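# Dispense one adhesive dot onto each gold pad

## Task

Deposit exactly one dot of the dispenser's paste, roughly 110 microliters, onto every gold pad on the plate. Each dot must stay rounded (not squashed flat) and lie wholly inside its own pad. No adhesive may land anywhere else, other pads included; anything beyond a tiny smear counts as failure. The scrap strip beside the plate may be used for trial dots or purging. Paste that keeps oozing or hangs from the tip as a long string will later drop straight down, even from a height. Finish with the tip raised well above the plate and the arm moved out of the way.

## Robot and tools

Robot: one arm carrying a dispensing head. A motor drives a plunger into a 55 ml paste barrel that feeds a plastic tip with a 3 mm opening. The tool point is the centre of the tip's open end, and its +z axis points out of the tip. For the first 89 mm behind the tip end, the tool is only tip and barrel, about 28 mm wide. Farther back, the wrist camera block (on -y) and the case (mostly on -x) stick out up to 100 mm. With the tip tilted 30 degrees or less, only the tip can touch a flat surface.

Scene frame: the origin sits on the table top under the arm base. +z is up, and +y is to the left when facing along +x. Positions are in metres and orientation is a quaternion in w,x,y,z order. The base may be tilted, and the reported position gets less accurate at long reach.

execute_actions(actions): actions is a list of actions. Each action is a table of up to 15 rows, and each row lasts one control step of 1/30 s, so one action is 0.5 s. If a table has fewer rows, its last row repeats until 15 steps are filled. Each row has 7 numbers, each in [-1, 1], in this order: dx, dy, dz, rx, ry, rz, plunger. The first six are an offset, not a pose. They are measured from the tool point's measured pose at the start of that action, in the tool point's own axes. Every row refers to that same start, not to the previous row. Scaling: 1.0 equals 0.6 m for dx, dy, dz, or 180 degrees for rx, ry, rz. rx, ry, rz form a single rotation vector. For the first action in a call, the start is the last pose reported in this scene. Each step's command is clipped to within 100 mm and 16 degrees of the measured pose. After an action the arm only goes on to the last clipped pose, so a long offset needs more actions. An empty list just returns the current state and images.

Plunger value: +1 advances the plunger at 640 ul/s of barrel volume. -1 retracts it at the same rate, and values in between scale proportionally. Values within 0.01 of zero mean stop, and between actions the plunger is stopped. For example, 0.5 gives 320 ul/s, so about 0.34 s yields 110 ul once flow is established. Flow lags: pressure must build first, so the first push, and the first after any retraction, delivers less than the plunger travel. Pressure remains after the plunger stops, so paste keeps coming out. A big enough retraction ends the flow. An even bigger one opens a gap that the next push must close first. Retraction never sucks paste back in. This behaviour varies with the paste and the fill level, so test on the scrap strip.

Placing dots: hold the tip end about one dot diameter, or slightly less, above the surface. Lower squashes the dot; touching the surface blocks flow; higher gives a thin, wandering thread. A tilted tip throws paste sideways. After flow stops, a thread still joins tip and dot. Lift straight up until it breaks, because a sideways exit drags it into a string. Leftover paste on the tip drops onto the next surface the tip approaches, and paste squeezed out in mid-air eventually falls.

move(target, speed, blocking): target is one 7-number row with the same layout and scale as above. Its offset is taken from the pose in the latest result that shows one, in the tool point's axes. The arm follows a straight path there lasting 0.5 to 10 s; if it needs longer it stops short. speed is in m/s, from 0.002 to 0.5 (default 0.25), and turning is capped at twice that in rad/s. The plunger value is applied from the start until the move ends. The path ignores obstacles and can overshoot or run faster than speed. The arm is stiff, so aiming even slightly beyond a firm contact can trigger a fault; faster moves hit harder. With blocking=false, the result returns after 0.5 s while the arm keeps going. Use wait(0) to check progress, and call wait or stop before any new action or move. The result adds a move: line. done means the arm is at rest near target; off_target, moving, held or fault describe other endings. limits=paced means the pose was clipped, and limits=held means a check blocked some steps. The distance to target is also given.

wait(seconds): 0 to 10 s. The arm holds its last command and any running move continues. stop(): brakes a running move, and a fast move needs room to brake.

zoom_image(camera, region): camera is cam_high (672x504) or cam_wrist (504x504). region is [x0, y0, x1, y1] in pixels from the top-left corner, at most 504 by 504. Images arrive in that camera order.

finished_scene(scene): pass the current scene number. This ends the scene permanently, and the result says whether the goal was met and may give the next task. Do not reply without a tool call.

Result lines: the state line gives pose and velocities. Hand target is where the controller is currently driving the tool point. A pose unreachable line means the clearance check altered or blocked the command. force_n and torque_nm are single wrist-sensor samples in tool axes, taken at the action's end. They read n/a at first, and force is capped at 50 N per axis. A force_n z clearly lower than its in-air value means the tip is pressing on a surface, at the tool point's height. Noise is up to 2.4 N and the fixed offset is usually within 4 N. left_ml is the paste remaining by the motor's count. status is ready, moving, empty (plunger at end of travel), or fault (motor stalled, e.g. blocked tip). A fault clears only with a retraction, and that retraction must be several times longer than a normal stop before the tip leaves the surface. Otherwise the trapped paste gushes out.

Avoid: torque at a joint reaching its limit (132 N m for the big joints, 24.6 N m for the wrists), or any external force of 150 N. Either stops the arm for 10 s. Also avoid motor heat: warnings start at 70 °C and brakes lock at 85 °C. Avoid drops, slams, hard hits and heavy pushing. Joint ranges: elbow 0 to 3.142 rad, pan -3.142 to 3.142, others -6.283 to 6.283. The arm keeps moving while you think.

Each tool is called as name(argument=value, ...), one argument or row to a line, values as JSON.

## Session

execute_actions(
  actions=[],
)

Scene clock: 0.00 s.
end_effector_position=(+0.4354, -0.0104, +0.2395) left_ml=26.7 status=ready force_n=(-1.9, -2.8, +0.0) torque_nm=(-0.87, +0.69, -0.25) end_effector_quat_wxyz=(-0.302, +0.665, +0.678, -0.084) end_effector_velocity=(+0.000, -0.000, +0.000) end_effector_angular_velocity=(-0.000, -0.000, +0.001)
Joint positions: [-0.341 -1.815  1.648 -1.407 -1.57  -1.912]
Joint velocities: [ 0. -0. -0.  0. -0. -0.]
Hand target: +0.435, -0.010, +0.240; -0.302, +0.665, +0.678, -0.084

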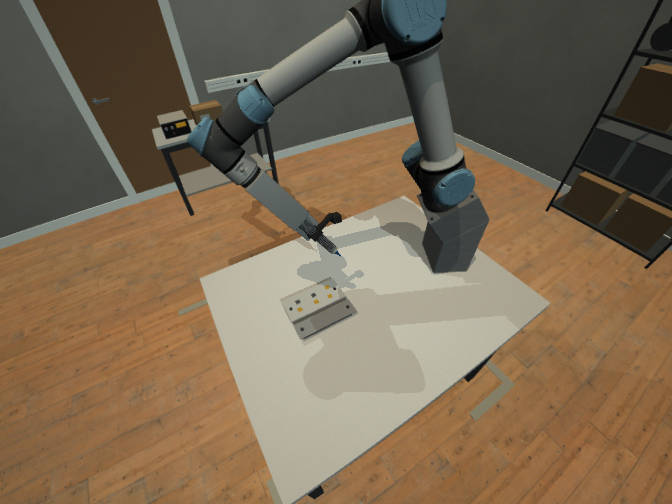

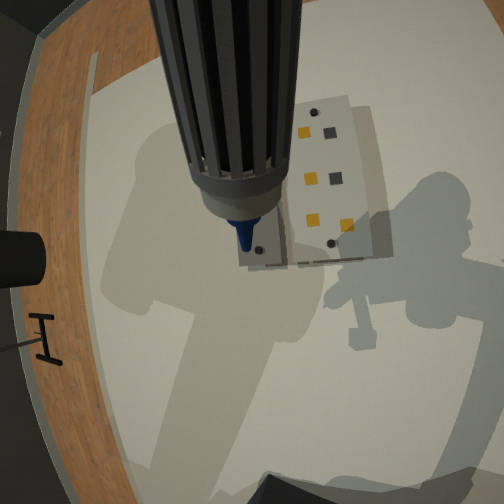

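zoom_image(
  camera="cam_high",
  region=[260, 250, 380, 350],
)

zoom_image(
  camera="cam_wrist",
  region=[220, 80, 420, 280],
)

Region (260, 250, 380, 350) of cam_high's 672x504 image, scaled by 4.200, with more detail than that image has.

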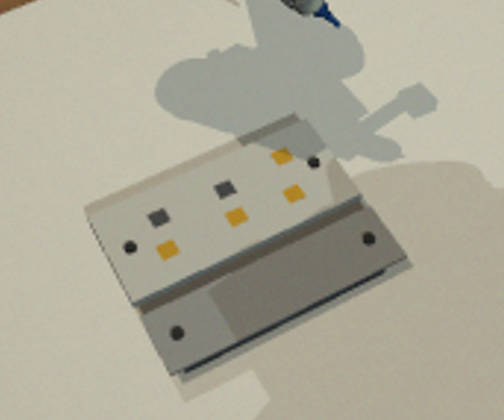

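Region (220, 80, 420, 280) of cam_wrist's 504x504 image, scaled by 2.520, with more detail than that image has.

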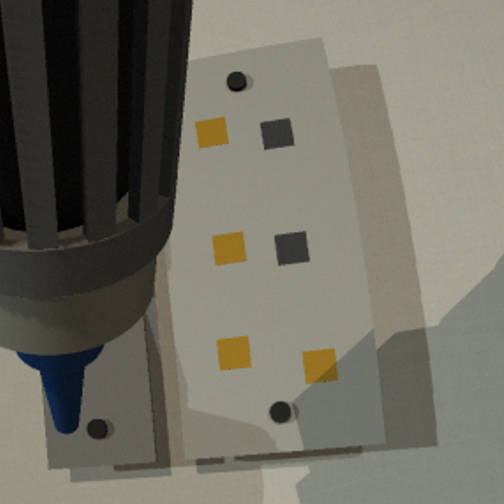

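move(
  target=[0.0008, 0.2175, 0.2125, -0.1756, -0.1015, 0, 0],
  speed=0.25,
)

Scene clock: 10.47 s.
end_effector_position=(+0.4797, +0.0398, +0.0704) left_ml=26.7 status=ready force_n=(-1.7, -2.1, -0.7) torque_nm=(-0.61, +0.55, -0.28) end_effector_quat_wxyz=(-0.001, +0.700, +0.714, -0.001) end_effector_velocity=(+0.001, +0.000, -0.002) end_effector_angular_velocity=(-0.008, -0.010, -0.001)
Joint positions: [ 0.014 -1.865  2.405 -2.679 -1.879 -1.648]
Joint velocities: [ 0.009  0.011  0.009 -0.028 -0.012  0.006]
Hand target: +0.480, +0.040, +0.070; +0.000, +0.700, +0.714, -0.001
Off the commanded pose: 0.001 m, 0 deg.
move: done

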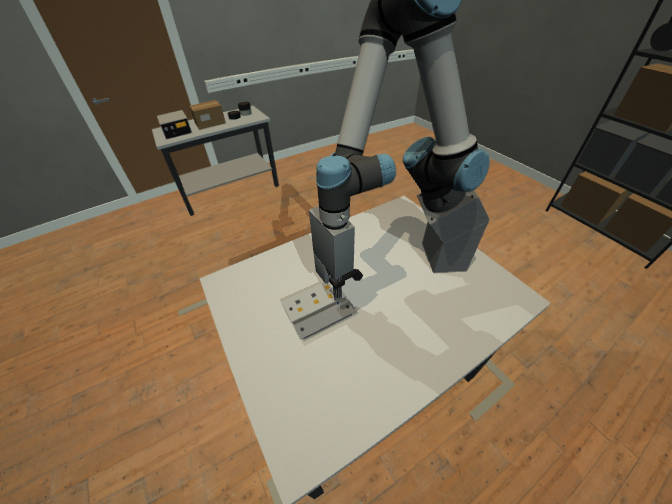

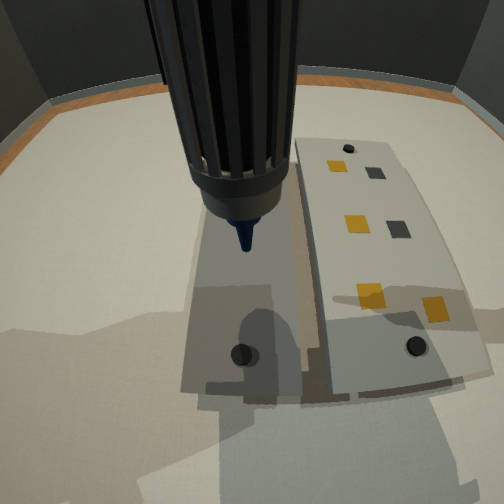

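move(
  target=[0, 0, 0.0417, 0, 0, 0, 0],
  speed=0.08,
)

zoom_image(
  camera="cam_wrist",
  region=[200, 210, 320, 330],
)

Scene clock: 12.67 s.
end_effector_position=(+0.4795, +0.0397, +0.0457) left_ml=26.7 status=ready force_n=(-1.2, -0.6, -0.7) torque_nm=(-0.04, +0.32, -0.28) end_effector_quat_wxyz=(-0.001, +0.700, +0.714, -0.001) end_effector_velocity=(-0.001, +0.001, -0.003) end_effector_angular_velocity=(+0.001, +0.002, +0.002)
Joint positions: [-0.011 -1.796  2.422 -2.77  -1.866 -1.67 ]
Joint velocities: [-0.002  0.008  0.002 -0.009  0.003 -0.003]
Hand target: +0.480, +0.040, +0.045; -0.001, +0.700, +0.714, -0.001
Off the commanded pose: 0.000 m, 0 deg.
move: done

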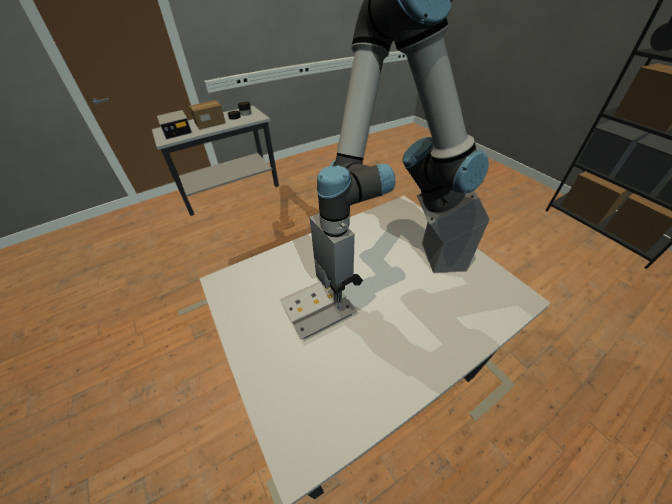

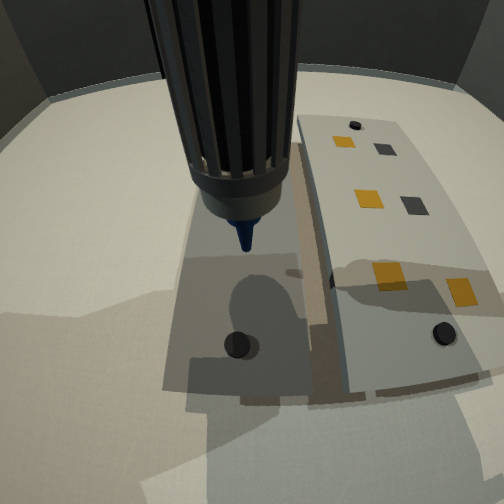

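Region (200, 210, 320, 330) of cam_wrist's 504x504 image, scaled by 4.200, with more detail than that image has.

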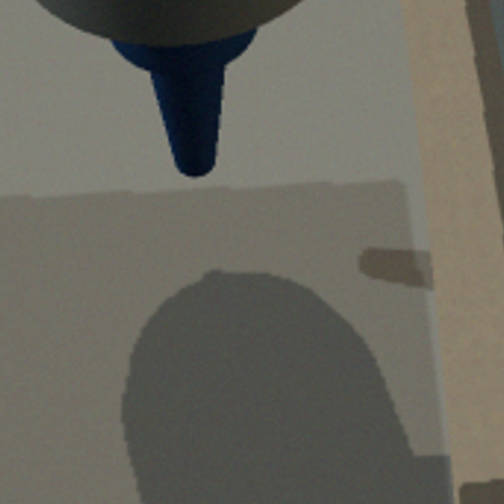

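execute_actions(
  actions=[
    [[0,0,0.002,0,0,0,0],[0,0,0.005,0,0,0,0],[0,0,0.008,0,0,0,0],[0,0,0.011,0,0,0,0],[0,0,0.0128,0,0,0,0]],
  ],
)

wait(
  seconds=0.3,
)

zoom_image(
  camera="cam_wrist",
  region=[210, 210, 290, 290],
)

Scene clock: 16.37 s.
end_effector_position=(+0.4795, +0.0397, +0.0383) left_ml=26.7 status=ready force_n=(-0.3, -1.7, +0.1) torque_nm=(-0.50, +0.05, -0.21) end_effector_quat_wxyz=(-0.001, +0.700, +0.714, -0.001) end_effector_velocity=(+0.001, -0.000, -0.003) end_effector_angular_velocity=(-0.001, -0.001, +0.000)
Joint positions: [-0.017 -1.774  2.425 -2.797 -1.862 -1.676]
Joint velocities: [-0.003  0.009  0.001 -0.012  0.001 -0.003]
Hand target: +0.480, +0.040, +0.038; -0.001, +0.700, +0.714, -0.001
Off the commanded pose: 0.000 m, 0 deg.

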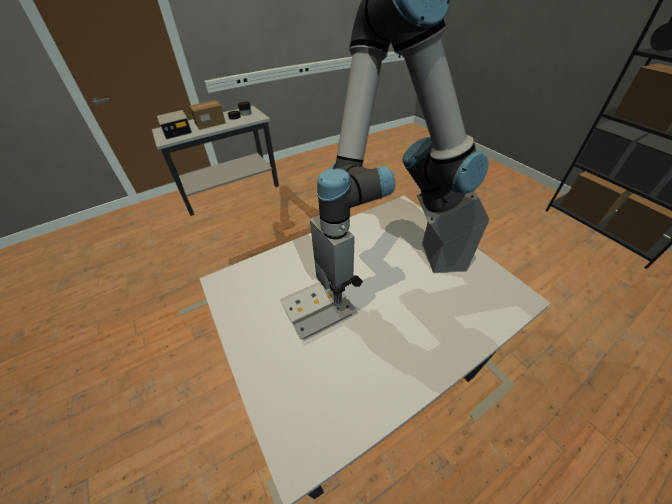

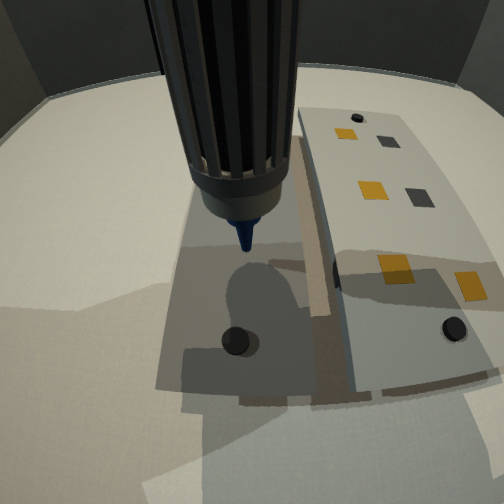

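Scene clock: 16.67 s.
end_effector_position=(+0.4795, +0.0397, +0.0380) left_ml=26.7 status=ready force_n=(-2.1, -0.9, +0.9) torque_nm=(-0.20, +0.70, -0.26) end_effector_quat_wxyz=(-0.001, +0.700, +0.714, -0.001) end_effector_velocity=(-0.000, +0.001, -0.000) end_effector_angular_velocity=(+0.001, +0.000, -0.000)
Joint positions: [-0.018 -1.773  2.426 -2.798 -1.862 -1.676]
Joint velocities: [-0.     0.001  0.001 -0.002  0.001 -0.   ]
Hand target: +0.480, +0.040, +0.038; -0.001, +0.700, +0.714, -0.001
Off the commanded pose: 0.000 m, 0 deg.
wait: 0.30 s; at rest by 0.17 s

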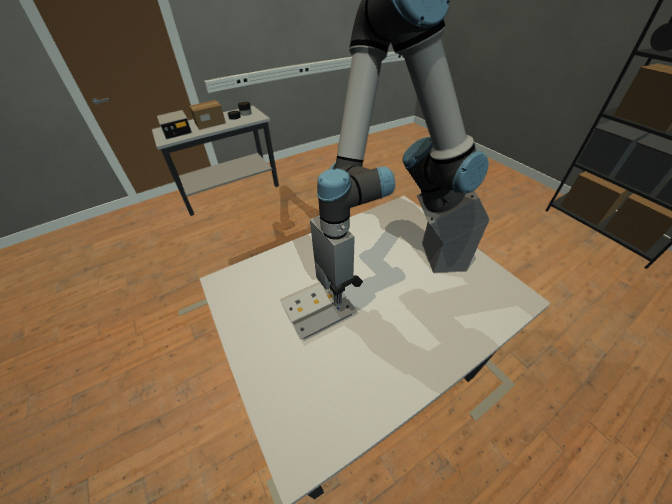

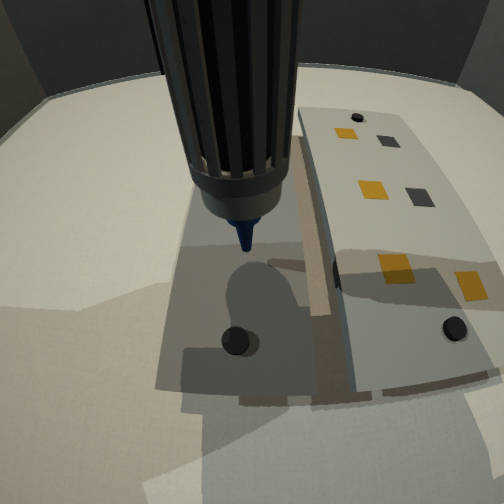

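Region (210, 210, 290, 290) of cam_wrist's 504x504 image, scaled by 6.300, with more detail than that image has.

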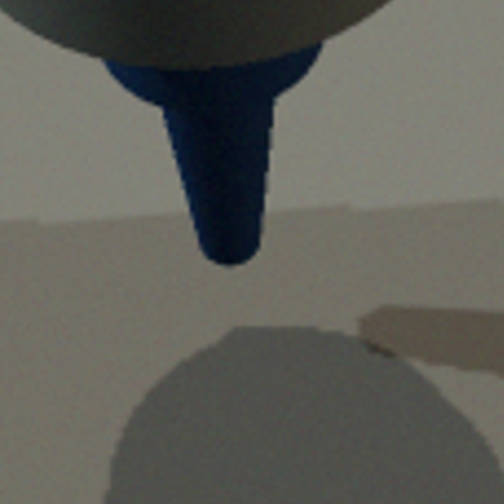

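execute_actions(
  actions=[
    [[0,0,0.003,0,0,0,0],[0,0,0.0062,0,0,0,0],[0,0,0.0062,0,0,0,0],[0,0,0.0062,0,0,0,0],[0,0,0.0062,0,0,0,0],[0,0,0.0062,0,0,0,0],[0,0,0.0062,0,0,0,0],[0,0,0.0062,0,0,0,0],[0,0,0.0062,0,0,0,0.9]],
  ],
)

zoom_image(
  camera="cam_wrist",
  region=[210, 210, 290, 290],
)

wait(
  seconds=4,
)

zoom_image(
  camera="cam_wrist",
  region=[210, 210, 290, 290],
)

wait(
  seconds=6,
)

zoom_image(
  camera="cam_wrist",
  region=[210, 210, 290, 290],
)

Scene clock: 22.07 s.
end_effector_position=(+0.4795, +0.0397, +0.0344) left_ml=26.6 status=moving force_n=(-1.3, -1.1, +0.6) torque_nm=(-0.23, +0.47, -0.19) end_effector_quat_wxyz=(-0.001, +0.700, +0.714, -0.001) end_effector_velocity=(+0.000, +0.000, -0.001) end_effector_angular_velocity=(+0.000, -0.001, +0.000)
Joint positions: [-0.021 -1.763  2.427 -2.812 -1.86  -1.679]
Joint velocities: [-0.001  0.003  0.001 -0.005  0.001 -0.001]
Hand target: +0.480, +0.040, +0.034; -0.001, +0.700, +0.714, -0.001
Off the commanded pose: 0.000 m, 0 deg.

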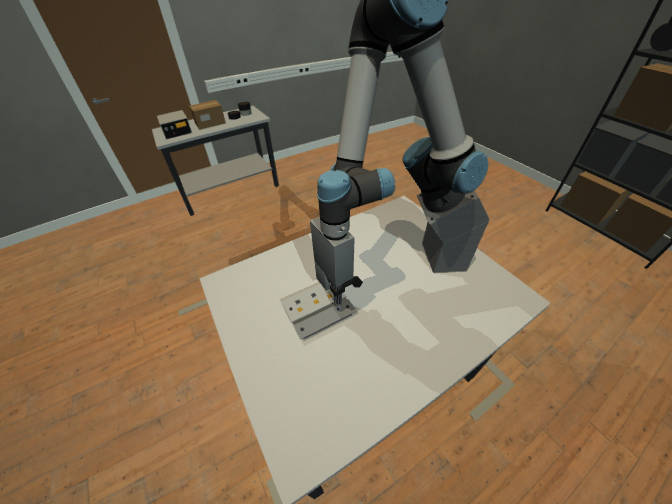

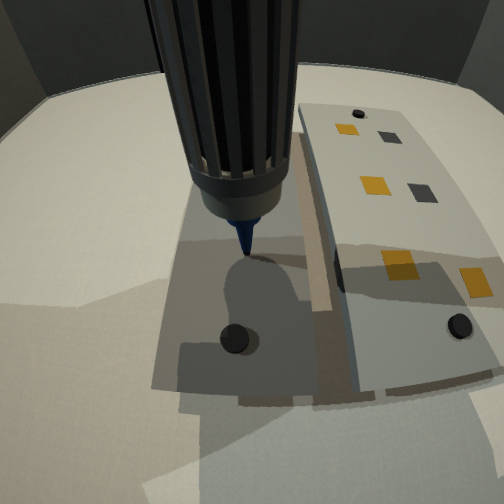

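Region (210, 210, 290, 290) of cam_wrist's 504x504 image, scaled by 6.300, with more detail than that image has.

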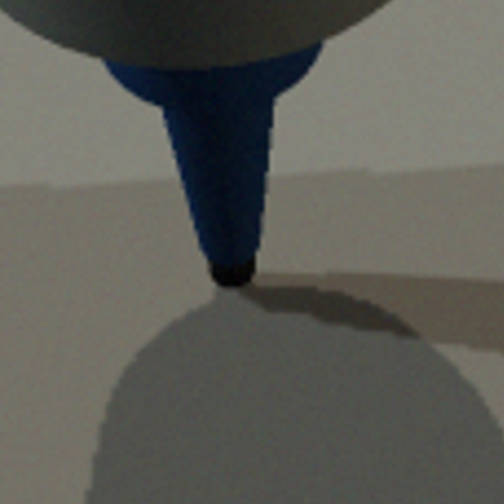

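Scene clock: 26.07 s.
end_effector_position=(+0.4795, +0.0397, +0.0343) left_ml=26.6 status=ready force_n=(+0.0, -1.2, +1.1) torque_nm=(-0.30, -0.09, -0.23) end_effector_quat_wxyz=(-0.001, +0.700, +0.714, -0.001) end_effector_velocity=(-0.000, +0.000, -0.000) end_effector_angular_velocity=(+0.000, +0.001, -0.000)
Joint positions: [-0.021 -1.762  2.427 -2.812 -1.86  -1.679]
Joint velocities: [-0.     0.     0.     0.001  0.     0.001]
Hand target: +0.480, +0.040, +0.034; -0.001, +0.700, +0.714, -0.001
Off the commanded pose: 0.000 m, 0 deg.
wait: 4.00 s; at rest by 0.20 s

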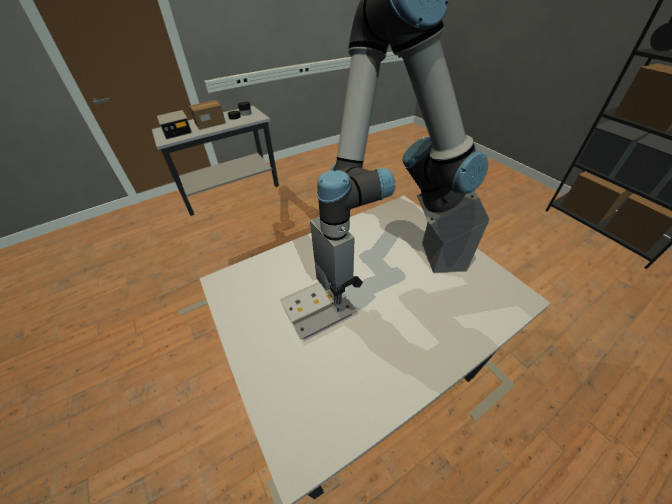

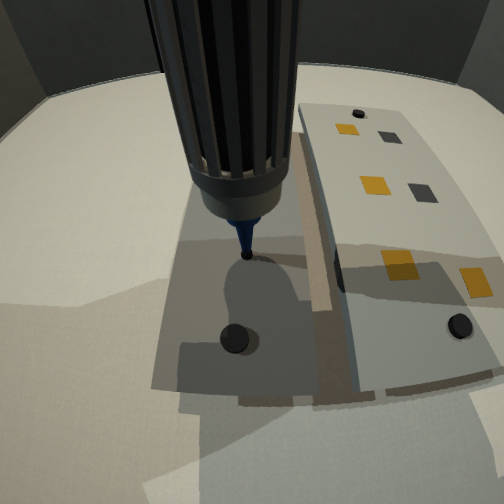

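Region (210, 210, 290, 290) of cam_wrist's 504x504 image, scaled by 6.300, with more detail than that image has.

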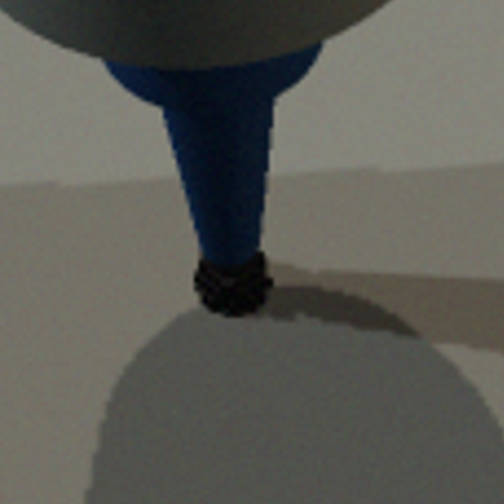

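Scene clock: 32.07 s.
end_effector_position=(+0.4795, +0.0397, +0.0343) left_ml=26.6 status=ready force_n=(-1.1, -2.3, -0.2) torque_nm=(-0.67, +0.38, -0.26) end_effector_quat_wxyz=(-0.001, +0.700, +0.714, -0.001) end_effector_velocity=(+0.000, +0.000, +0.000) end_effector_angular_velocity=(+0.000, -0.000, -0.000)
Joint positions: [-0.021 -1.762  2.427 -2.812 -1.86  -1.679]
Joint velocities: [ 0. -0. -0.  0.  0.  0.]
Hand target: +0.480, +0.040, +0.034; -0.001, +0.700, +0.714, -0.001
Off the commanded pose: 0.000 m, 0 deg.
wait: 6.00 s; at rest by 0.17 s

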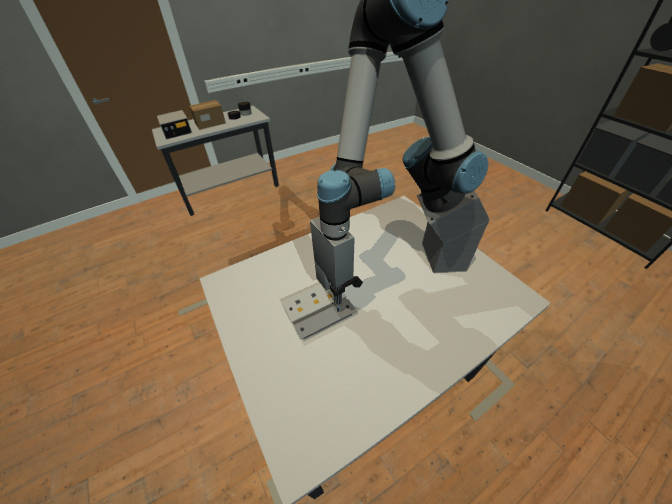

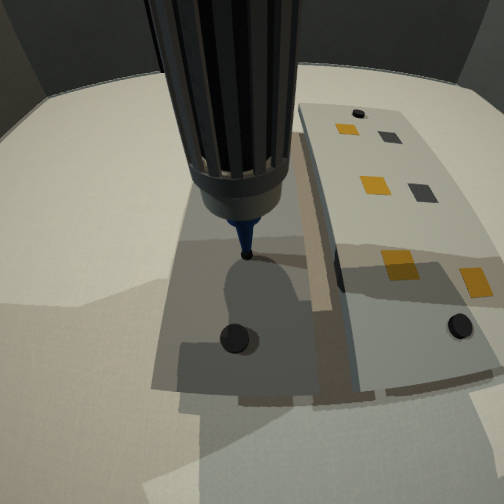

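Region (210, 210, 290, 290) of cam_wrist's 504x504 image, scaled by 6.300, with more detail than that image has.

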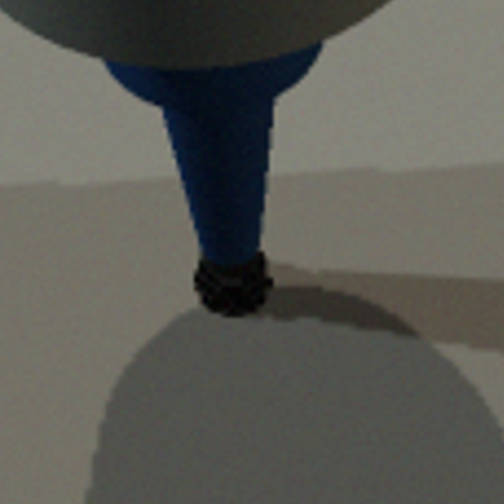

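move(
  target=[0, 0, -0.0595, 0, 0, 0, 0],
  speed=0.08,
)

zoom_image(
  camera="cam_wrist",
  region=[190, 220, 310, 340],
)

Scene clock: 34.13 s.
end_effector_position=(+0.4796, +0.0398, +0.0697) left_ml=26.6 status=ready force_n=(-2.0, -1.9, +0.0) torque_nm=(-0.56, +0.67, -0.20) end_effector_quat_wxyz=(-0.001, +0.700, +0.714, -0.001) end_effector_velocity=(+0.001, -0.001, +0.003) end_effector_angular_velocity=(-0.001, -0.001, -0.000)
Joint positions: [ 0.013 -1.863  2.406 -2.681 -1.879 -1.649]
Joint velocities: [ 0.002 -0.006 -0.003  0.008 -0.002  0.002]
Hand target: +0.480, +0.040, +0.070; -0.001, +0.700, +0.714, -0.001
Off the commanded pose: 0.000 m, 0 deg.
move: done

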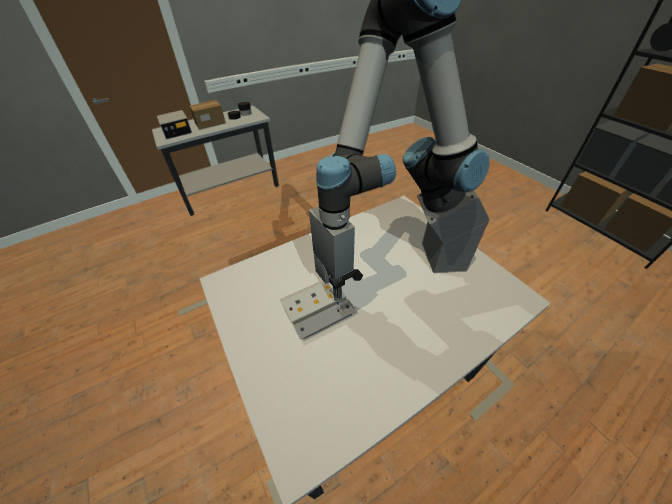

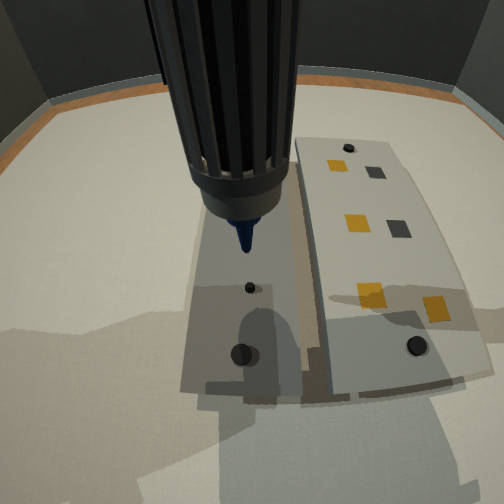

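Region (190, 220, 310, 340) of cam_wrist's 504x504 image, scaled by 4.200, with more detail than that image has.

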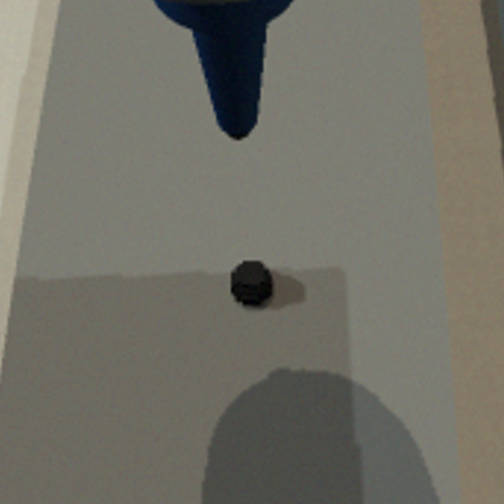

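move(
  target=[-0.1178, -0.0133, 0.0362, 0, 0, 0, 0],
  speed=0.12,
)

zoom_image(
  camera="cam_wrist",
  region=[200, 210, 300, 310],
)

Scene clock: 41.57 s.
end_effector_position=(+0.4730, -0.0311, +0.0482) left_ml=26.6 status=ready force_n=(-2.2, -1.6, -1.6) torque_nm=(-0.43, +0.71, -0.24) end_effector_quat_wxyz=(-0.000, +0.700, +0.714, -0.001) end_effector_velocity=(+0.000, -0.002, -0.001) end_effector_angular_velocity=(+0.003, -0.002, +0.000)
Joint positions: [-0.247 -1.931  2.461 -2.72  -1.733 -1.871]
Joint velocities: [-0.013 -0.003  0.002 -0.002  0.011 -0.011]
Hand target: +0.473, -0.031, +0.048; -0.000, +0.700, +0.714, -0.001
Off the commanded pose: 0.000 m, 0 deg.
move: done

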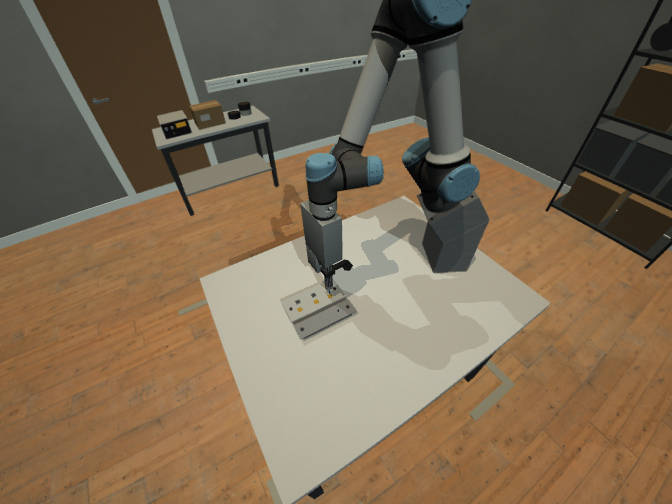

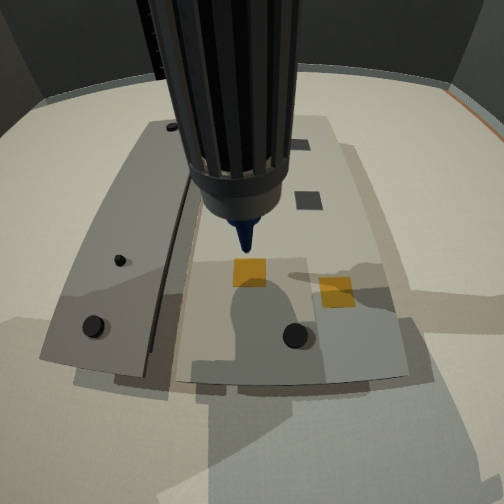

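Region (200, 210, 300, 310) of cam_wrist's 504x504 image, scaled by 5.040, with more detail than that image has.

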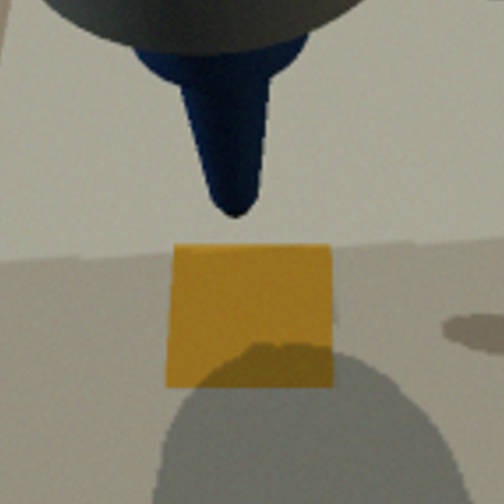

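execute_actions(
  actions=[
    [[-0.0003,0,0.002,0,0,0,0],[-0.0006,0,0.006,0,0,0,0],[-0.0009,0,0.010,0,0,0,0],[-0.0012,0,0.014,0,0,0,0],[-0.0012,0,0.018,0,0,0,0],[-0.0012,0,0.021,0,0,0,0],[-0.0012,0,0.0223,0,0,0,0]],
  ],
)

wait(
  seconds=0.3,
)

zoom_image(
  camera="cam_wrist",
  region=[210, 210, 290, 290],
)

Scene clock: 45.33 s.
end_effector_position=(+0.4728, -0.0318, +0.0358) left_ml=26.6 status=ready force_n=(-0.9, -2.1, +1.0) torque_nm=(-0.77, +0.24, -0.15) end_effector_quat_wxyz=(-0.000, +0.700, +0.714, -0.001) end_effector_velocity=(+0.000, -0.000, -0.008) end_effector_angular_velocity=(-0.001, -0.001, +0.000)
Joint positions: [-0.257 -1.893  2.468 -2.767 -1.728 -1.879]
Joint velocities: [-0.004  0.026  0.005 -0.032  0.001 -0.004]
Hand target: +0.473, -0.032, +0.035; -0.000, +0.700, +0.714, -0.001
Off the commanded pose: 0.001 m, 0 deg.

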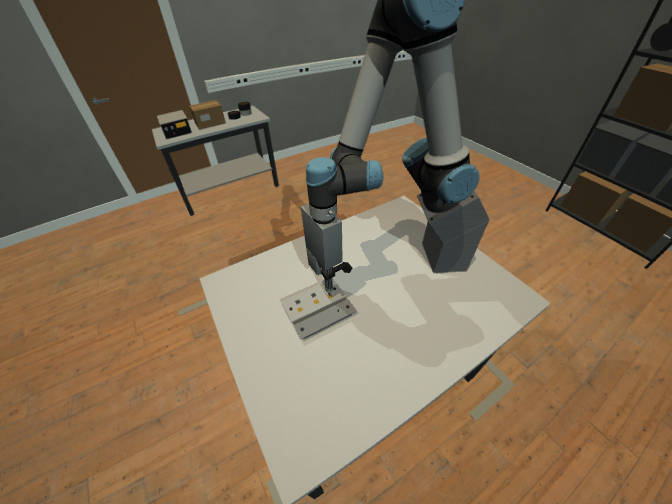

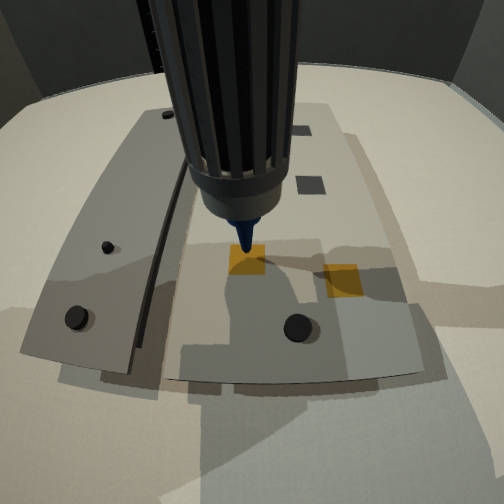

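Scene clock: 45.63 s.
end_effector_position=(+0.4729, -0.0318, +0.0349) left_ml=26.6 status=ready force_n=(+0.2, -2.0, +1.0) torque_nm=(-0.52, -0.15, -0.13) end_effector_quat_wxyz=(-0.000, +0.700, +0.714, -0.001) end_effector_velocity=(+0.000, -0.001, -0.001) end_effector_angular_velocity=(-0.001, -0.001, -0.001)
Joint positions: [-0.257 -1.89   2.469 -2.771 -1.727 -1.879]
Joint velocities: [-0.     0.003  0.    -0.004 -0.001  0.   ]
Hand target: +0.473, -0.032, +0.035; -0.000, +0.700, +0.714, -0.001
Off the commanded pose: 0.000 m, 0 deg.
wait: 0.30 s; at rest by 0.17 s

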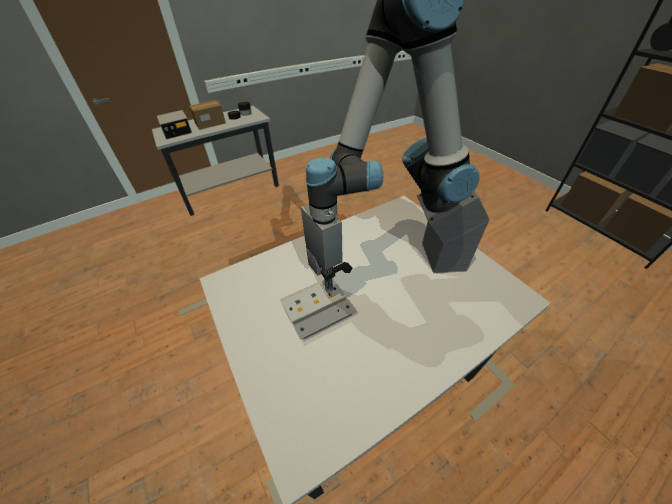

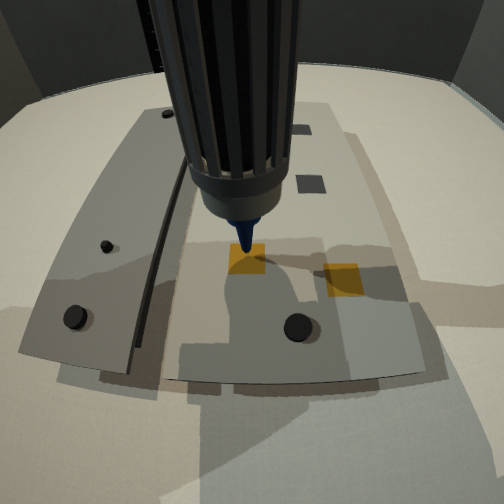

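Region (210, 210, 290, 290) of cam_wrist's 504x504 image, scaled by 6.300, with more detail than that image has.

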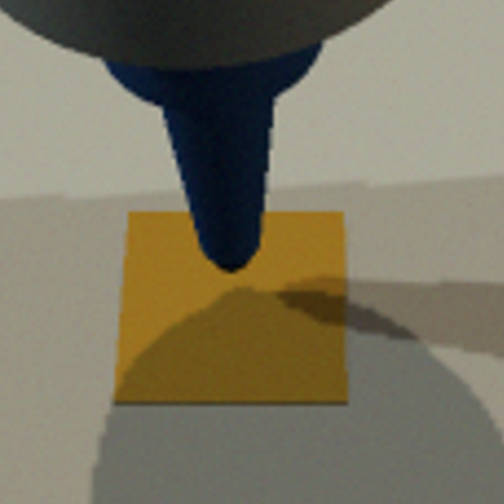

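execute_actions(
  actions=[
    [[0,0,0,0,0,0,0.344]],
  ],
)

wait(
  seconds=8,
)

zoom_image(
  camera="cam_wrist",
  region=[210, 210, 290, 290],
)

Scene clock: 47.43 s.
end_effector_position=(+0.4729, -0.0318, +0.0349) left_ml=26.5 status=moving force_n=(+0.2, -2.1, +0.6) torque_nm=(-0.58, -0.16, -0.30) end_effector_quat_wxyz=(-0.000, +0.700, +0.714, -0.001) end_effector_velocity=(-0.001, +0.001, -0.000) end_effector_angular_velocity=(+0.002, +0.000, -0.000)
Joint positions: [-0.257 -1.89   2.469 -2.771 -1.727 -1.879]
Joint velocities: [-0.    -0.     0.001  0.     0.002  0.   ]
Hand target: +0.473, -0.032, +0.035; -0.000, +0.700, +0.714, -0.001
Off the commanded pose: 0.000 m, 0 deg.

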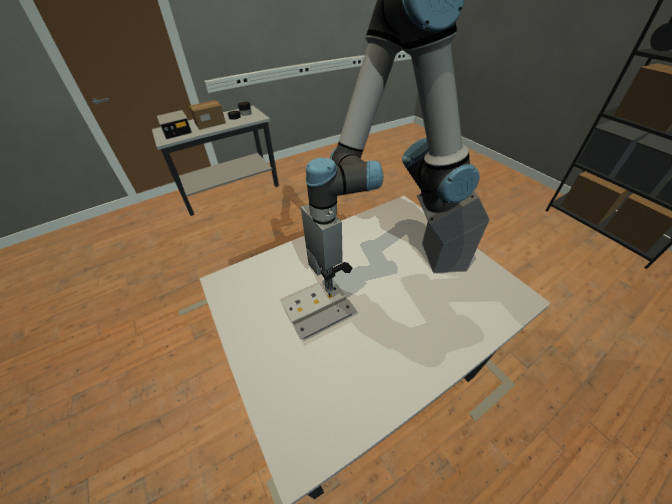

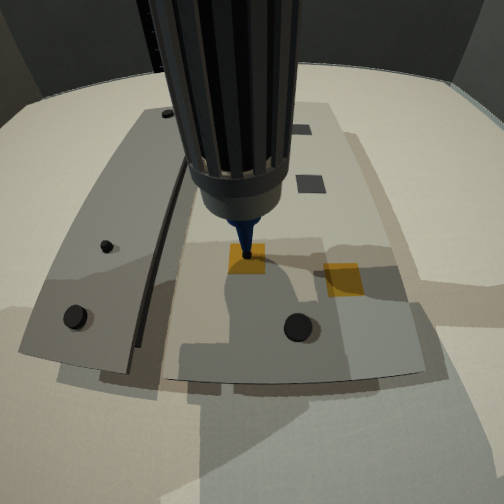

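Scene clock: 55.43 s.
end_effector_position=(+0.4729, -0.0318, +0.0349) left_ml=26.5 status=ready force_n=(-0.4, -0.1, +0.1) torque_nm=(+0.14, +0.00, -0.23) end_effector_quat_wxyz=(-0.000, +0.700, +0.714, -0.001) end_effector_velocity=(+0.001, -0.001, +0.000) end_effector_angular_velocity=(-0.002, -0.003, -0.001)
Joint positions: [-0.257 -1.89   2.469 -2.771 -1.727 -1.879]
Joint velocities: [ 0.     0.    -0.    -0.004 -0.001  0.   ]
Hand target: +0.473, -0.032, +0.035; -0.000, +0.700, +0.714, -0.001
Off the commanded pose: 0.000 m, 0 deg.
wait: 8.00 s; at rest by 0.20 s

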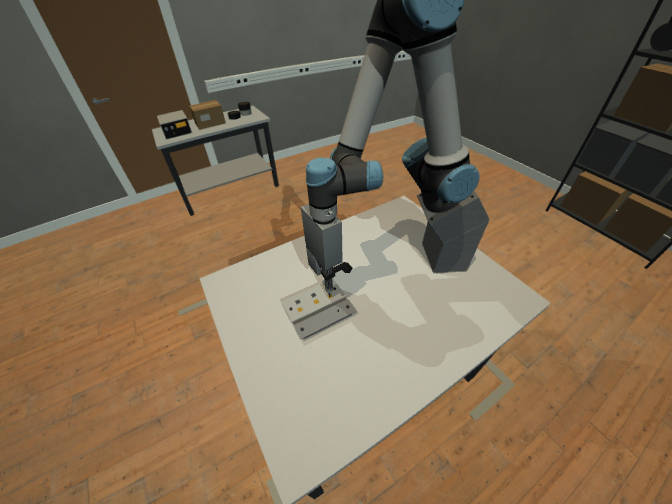

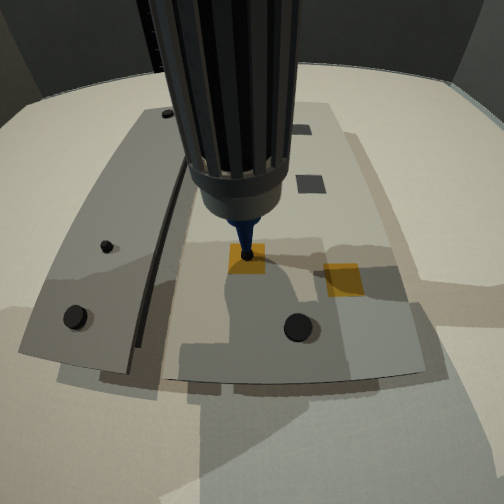

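Region (210, 210, 290, 290) of cam_wrist's 504x504 image, scaled by 6.300, with more detail than that image has.

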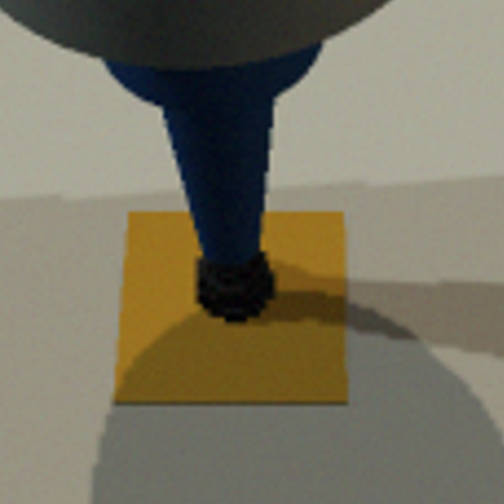

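zoom_image(
  camera="cam_wrist",
  region=[220, 220, 380, 320],
)

Region (220, 220, 380, 320) of cam_wrist's 504x504 image, scaled by 3.150, with more detail than that image has; it fills the top 315 rows of this view, and the rest is white.

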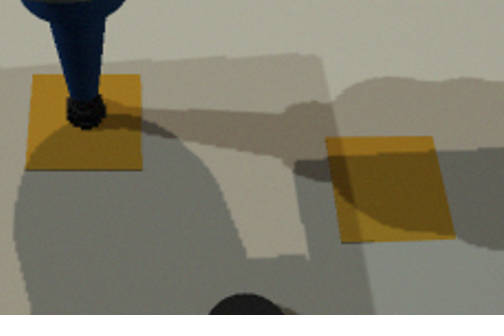

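move(
  target=[0, 0, -0.0595, 0, 0, 0, 0],
  speed=0.09,
)

zoom_image(
  camera="cam_wrist",
  region=[190, 220, 310, 340],
)

Scene clock: 62.37 s.
end_effector_position=(+0.4731, -0.0318, +0.0704) left_ml=26.5 status=ready force_n=(-0.6, -0.7, -0.1) torque_nm=(-0.09, +0.10, -0.17) end_effector_quat_wxyz=(-0.000, +0.700, +0.714, -0.001) end_effector_velocity=(-0.001, +0.000, +0.002) end_effector_angular_velocity=(+0.001, +0.002, +0.001)
Joint positions: [-0.236 -1.999  2.445 -2.634 -1.74  -1.861]
Joint velocities: [ 0.001 -0.007 -0.002  0.011 -0.     0.   ]
Hand target: +0.473, -0.032, +0.071; -0.000, +0.700, +0.714, -0.001
Off the commanded pose: 0.000 m, 0 deg.
move: done

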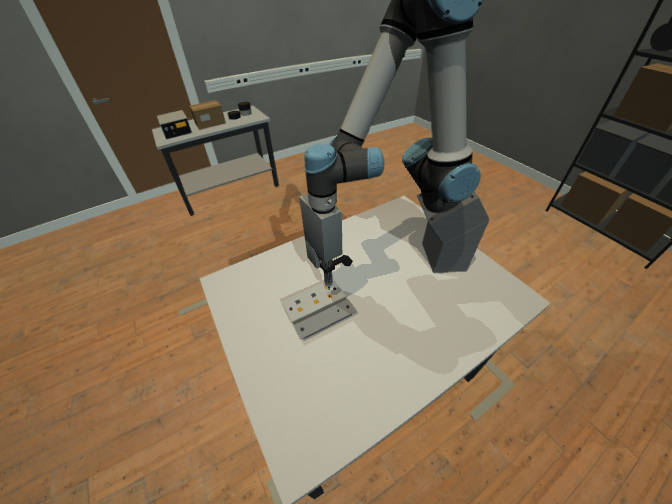

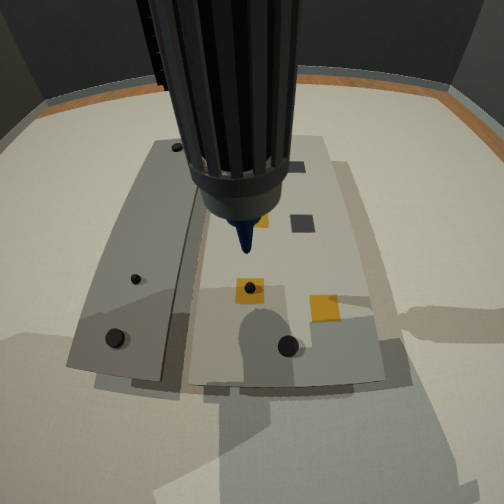

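Region (190, 220, 310, 340) of cam_wrist's 504x504 image, scaled by 4.200, with more detail than that image has.

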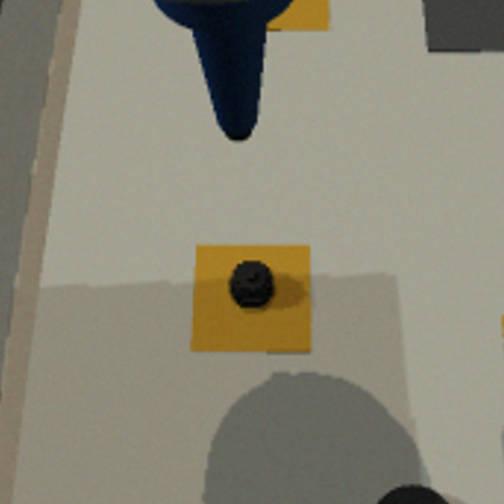

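move(
  target=[-0.0687, -0.0247, 0.0373, 0, 0, 0, 0],
  speed=0.11,
)

zoom_image(
  camera="cam_wrist",
  region=[200, 210, 300, 310],
)

Scene clock: 64.30 s.
end_effector_position=(+0.4590, -0.0732, +0.0483) left_ml=26.5 status=ready force_n=(-0.1, -1.9, -0.1) torque_nm=(-0.50, -0.03, -0.24) end_effector_quat_wxyz=(-0.000, +0.700, +0.714, -0.001) end_effector_velocity=(+0.000, -0.003, -0.001) end_effector_angular_velocity=(+0.001, -0.002, +0.000)
Joint positions: [-0.417 -2.017  2.495 -2.685 -1.634 -2.01 ]
Joint velocities: [-0.013 -0.002  0.002 -0.003  0.009 -0.011]
Hand target: +0.459, -0.073, +0.048; -0.000, +0.700, +0.714, -0.001
Off the commanded pose: 0.000 m, 0 deg.
move: done

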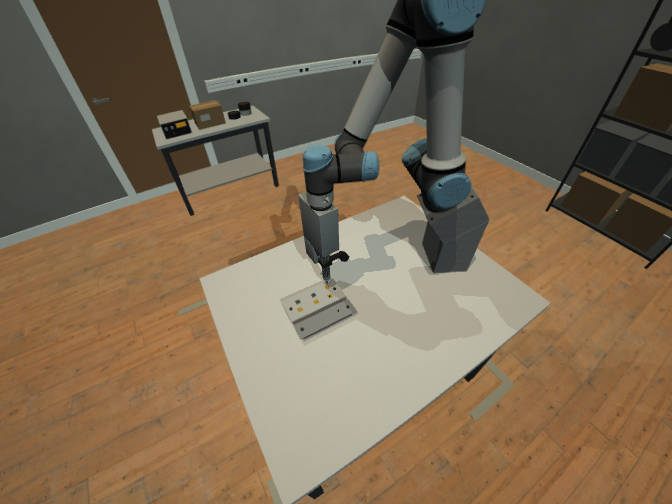

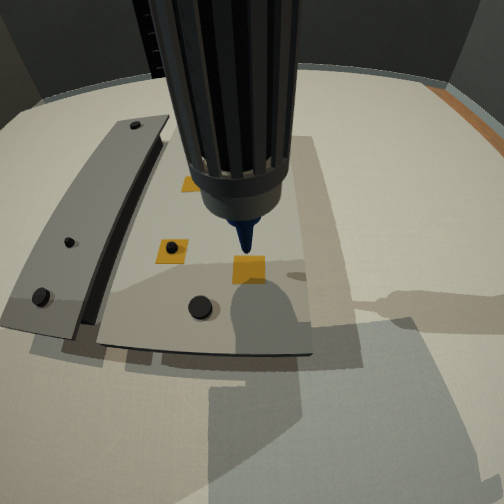

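Region (200, 210, 300, 310) of cam_wrist's 504x504 image, scaled by 5.040, with more detail than that image has.

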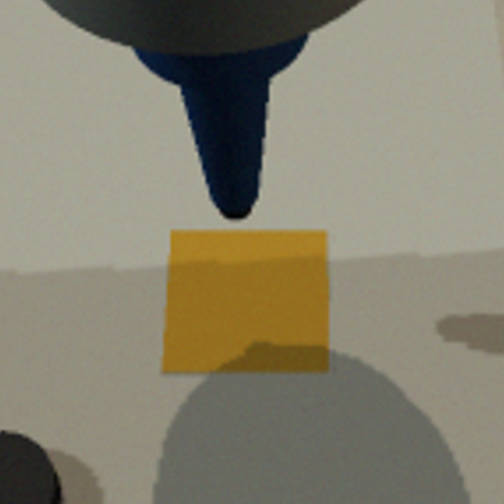

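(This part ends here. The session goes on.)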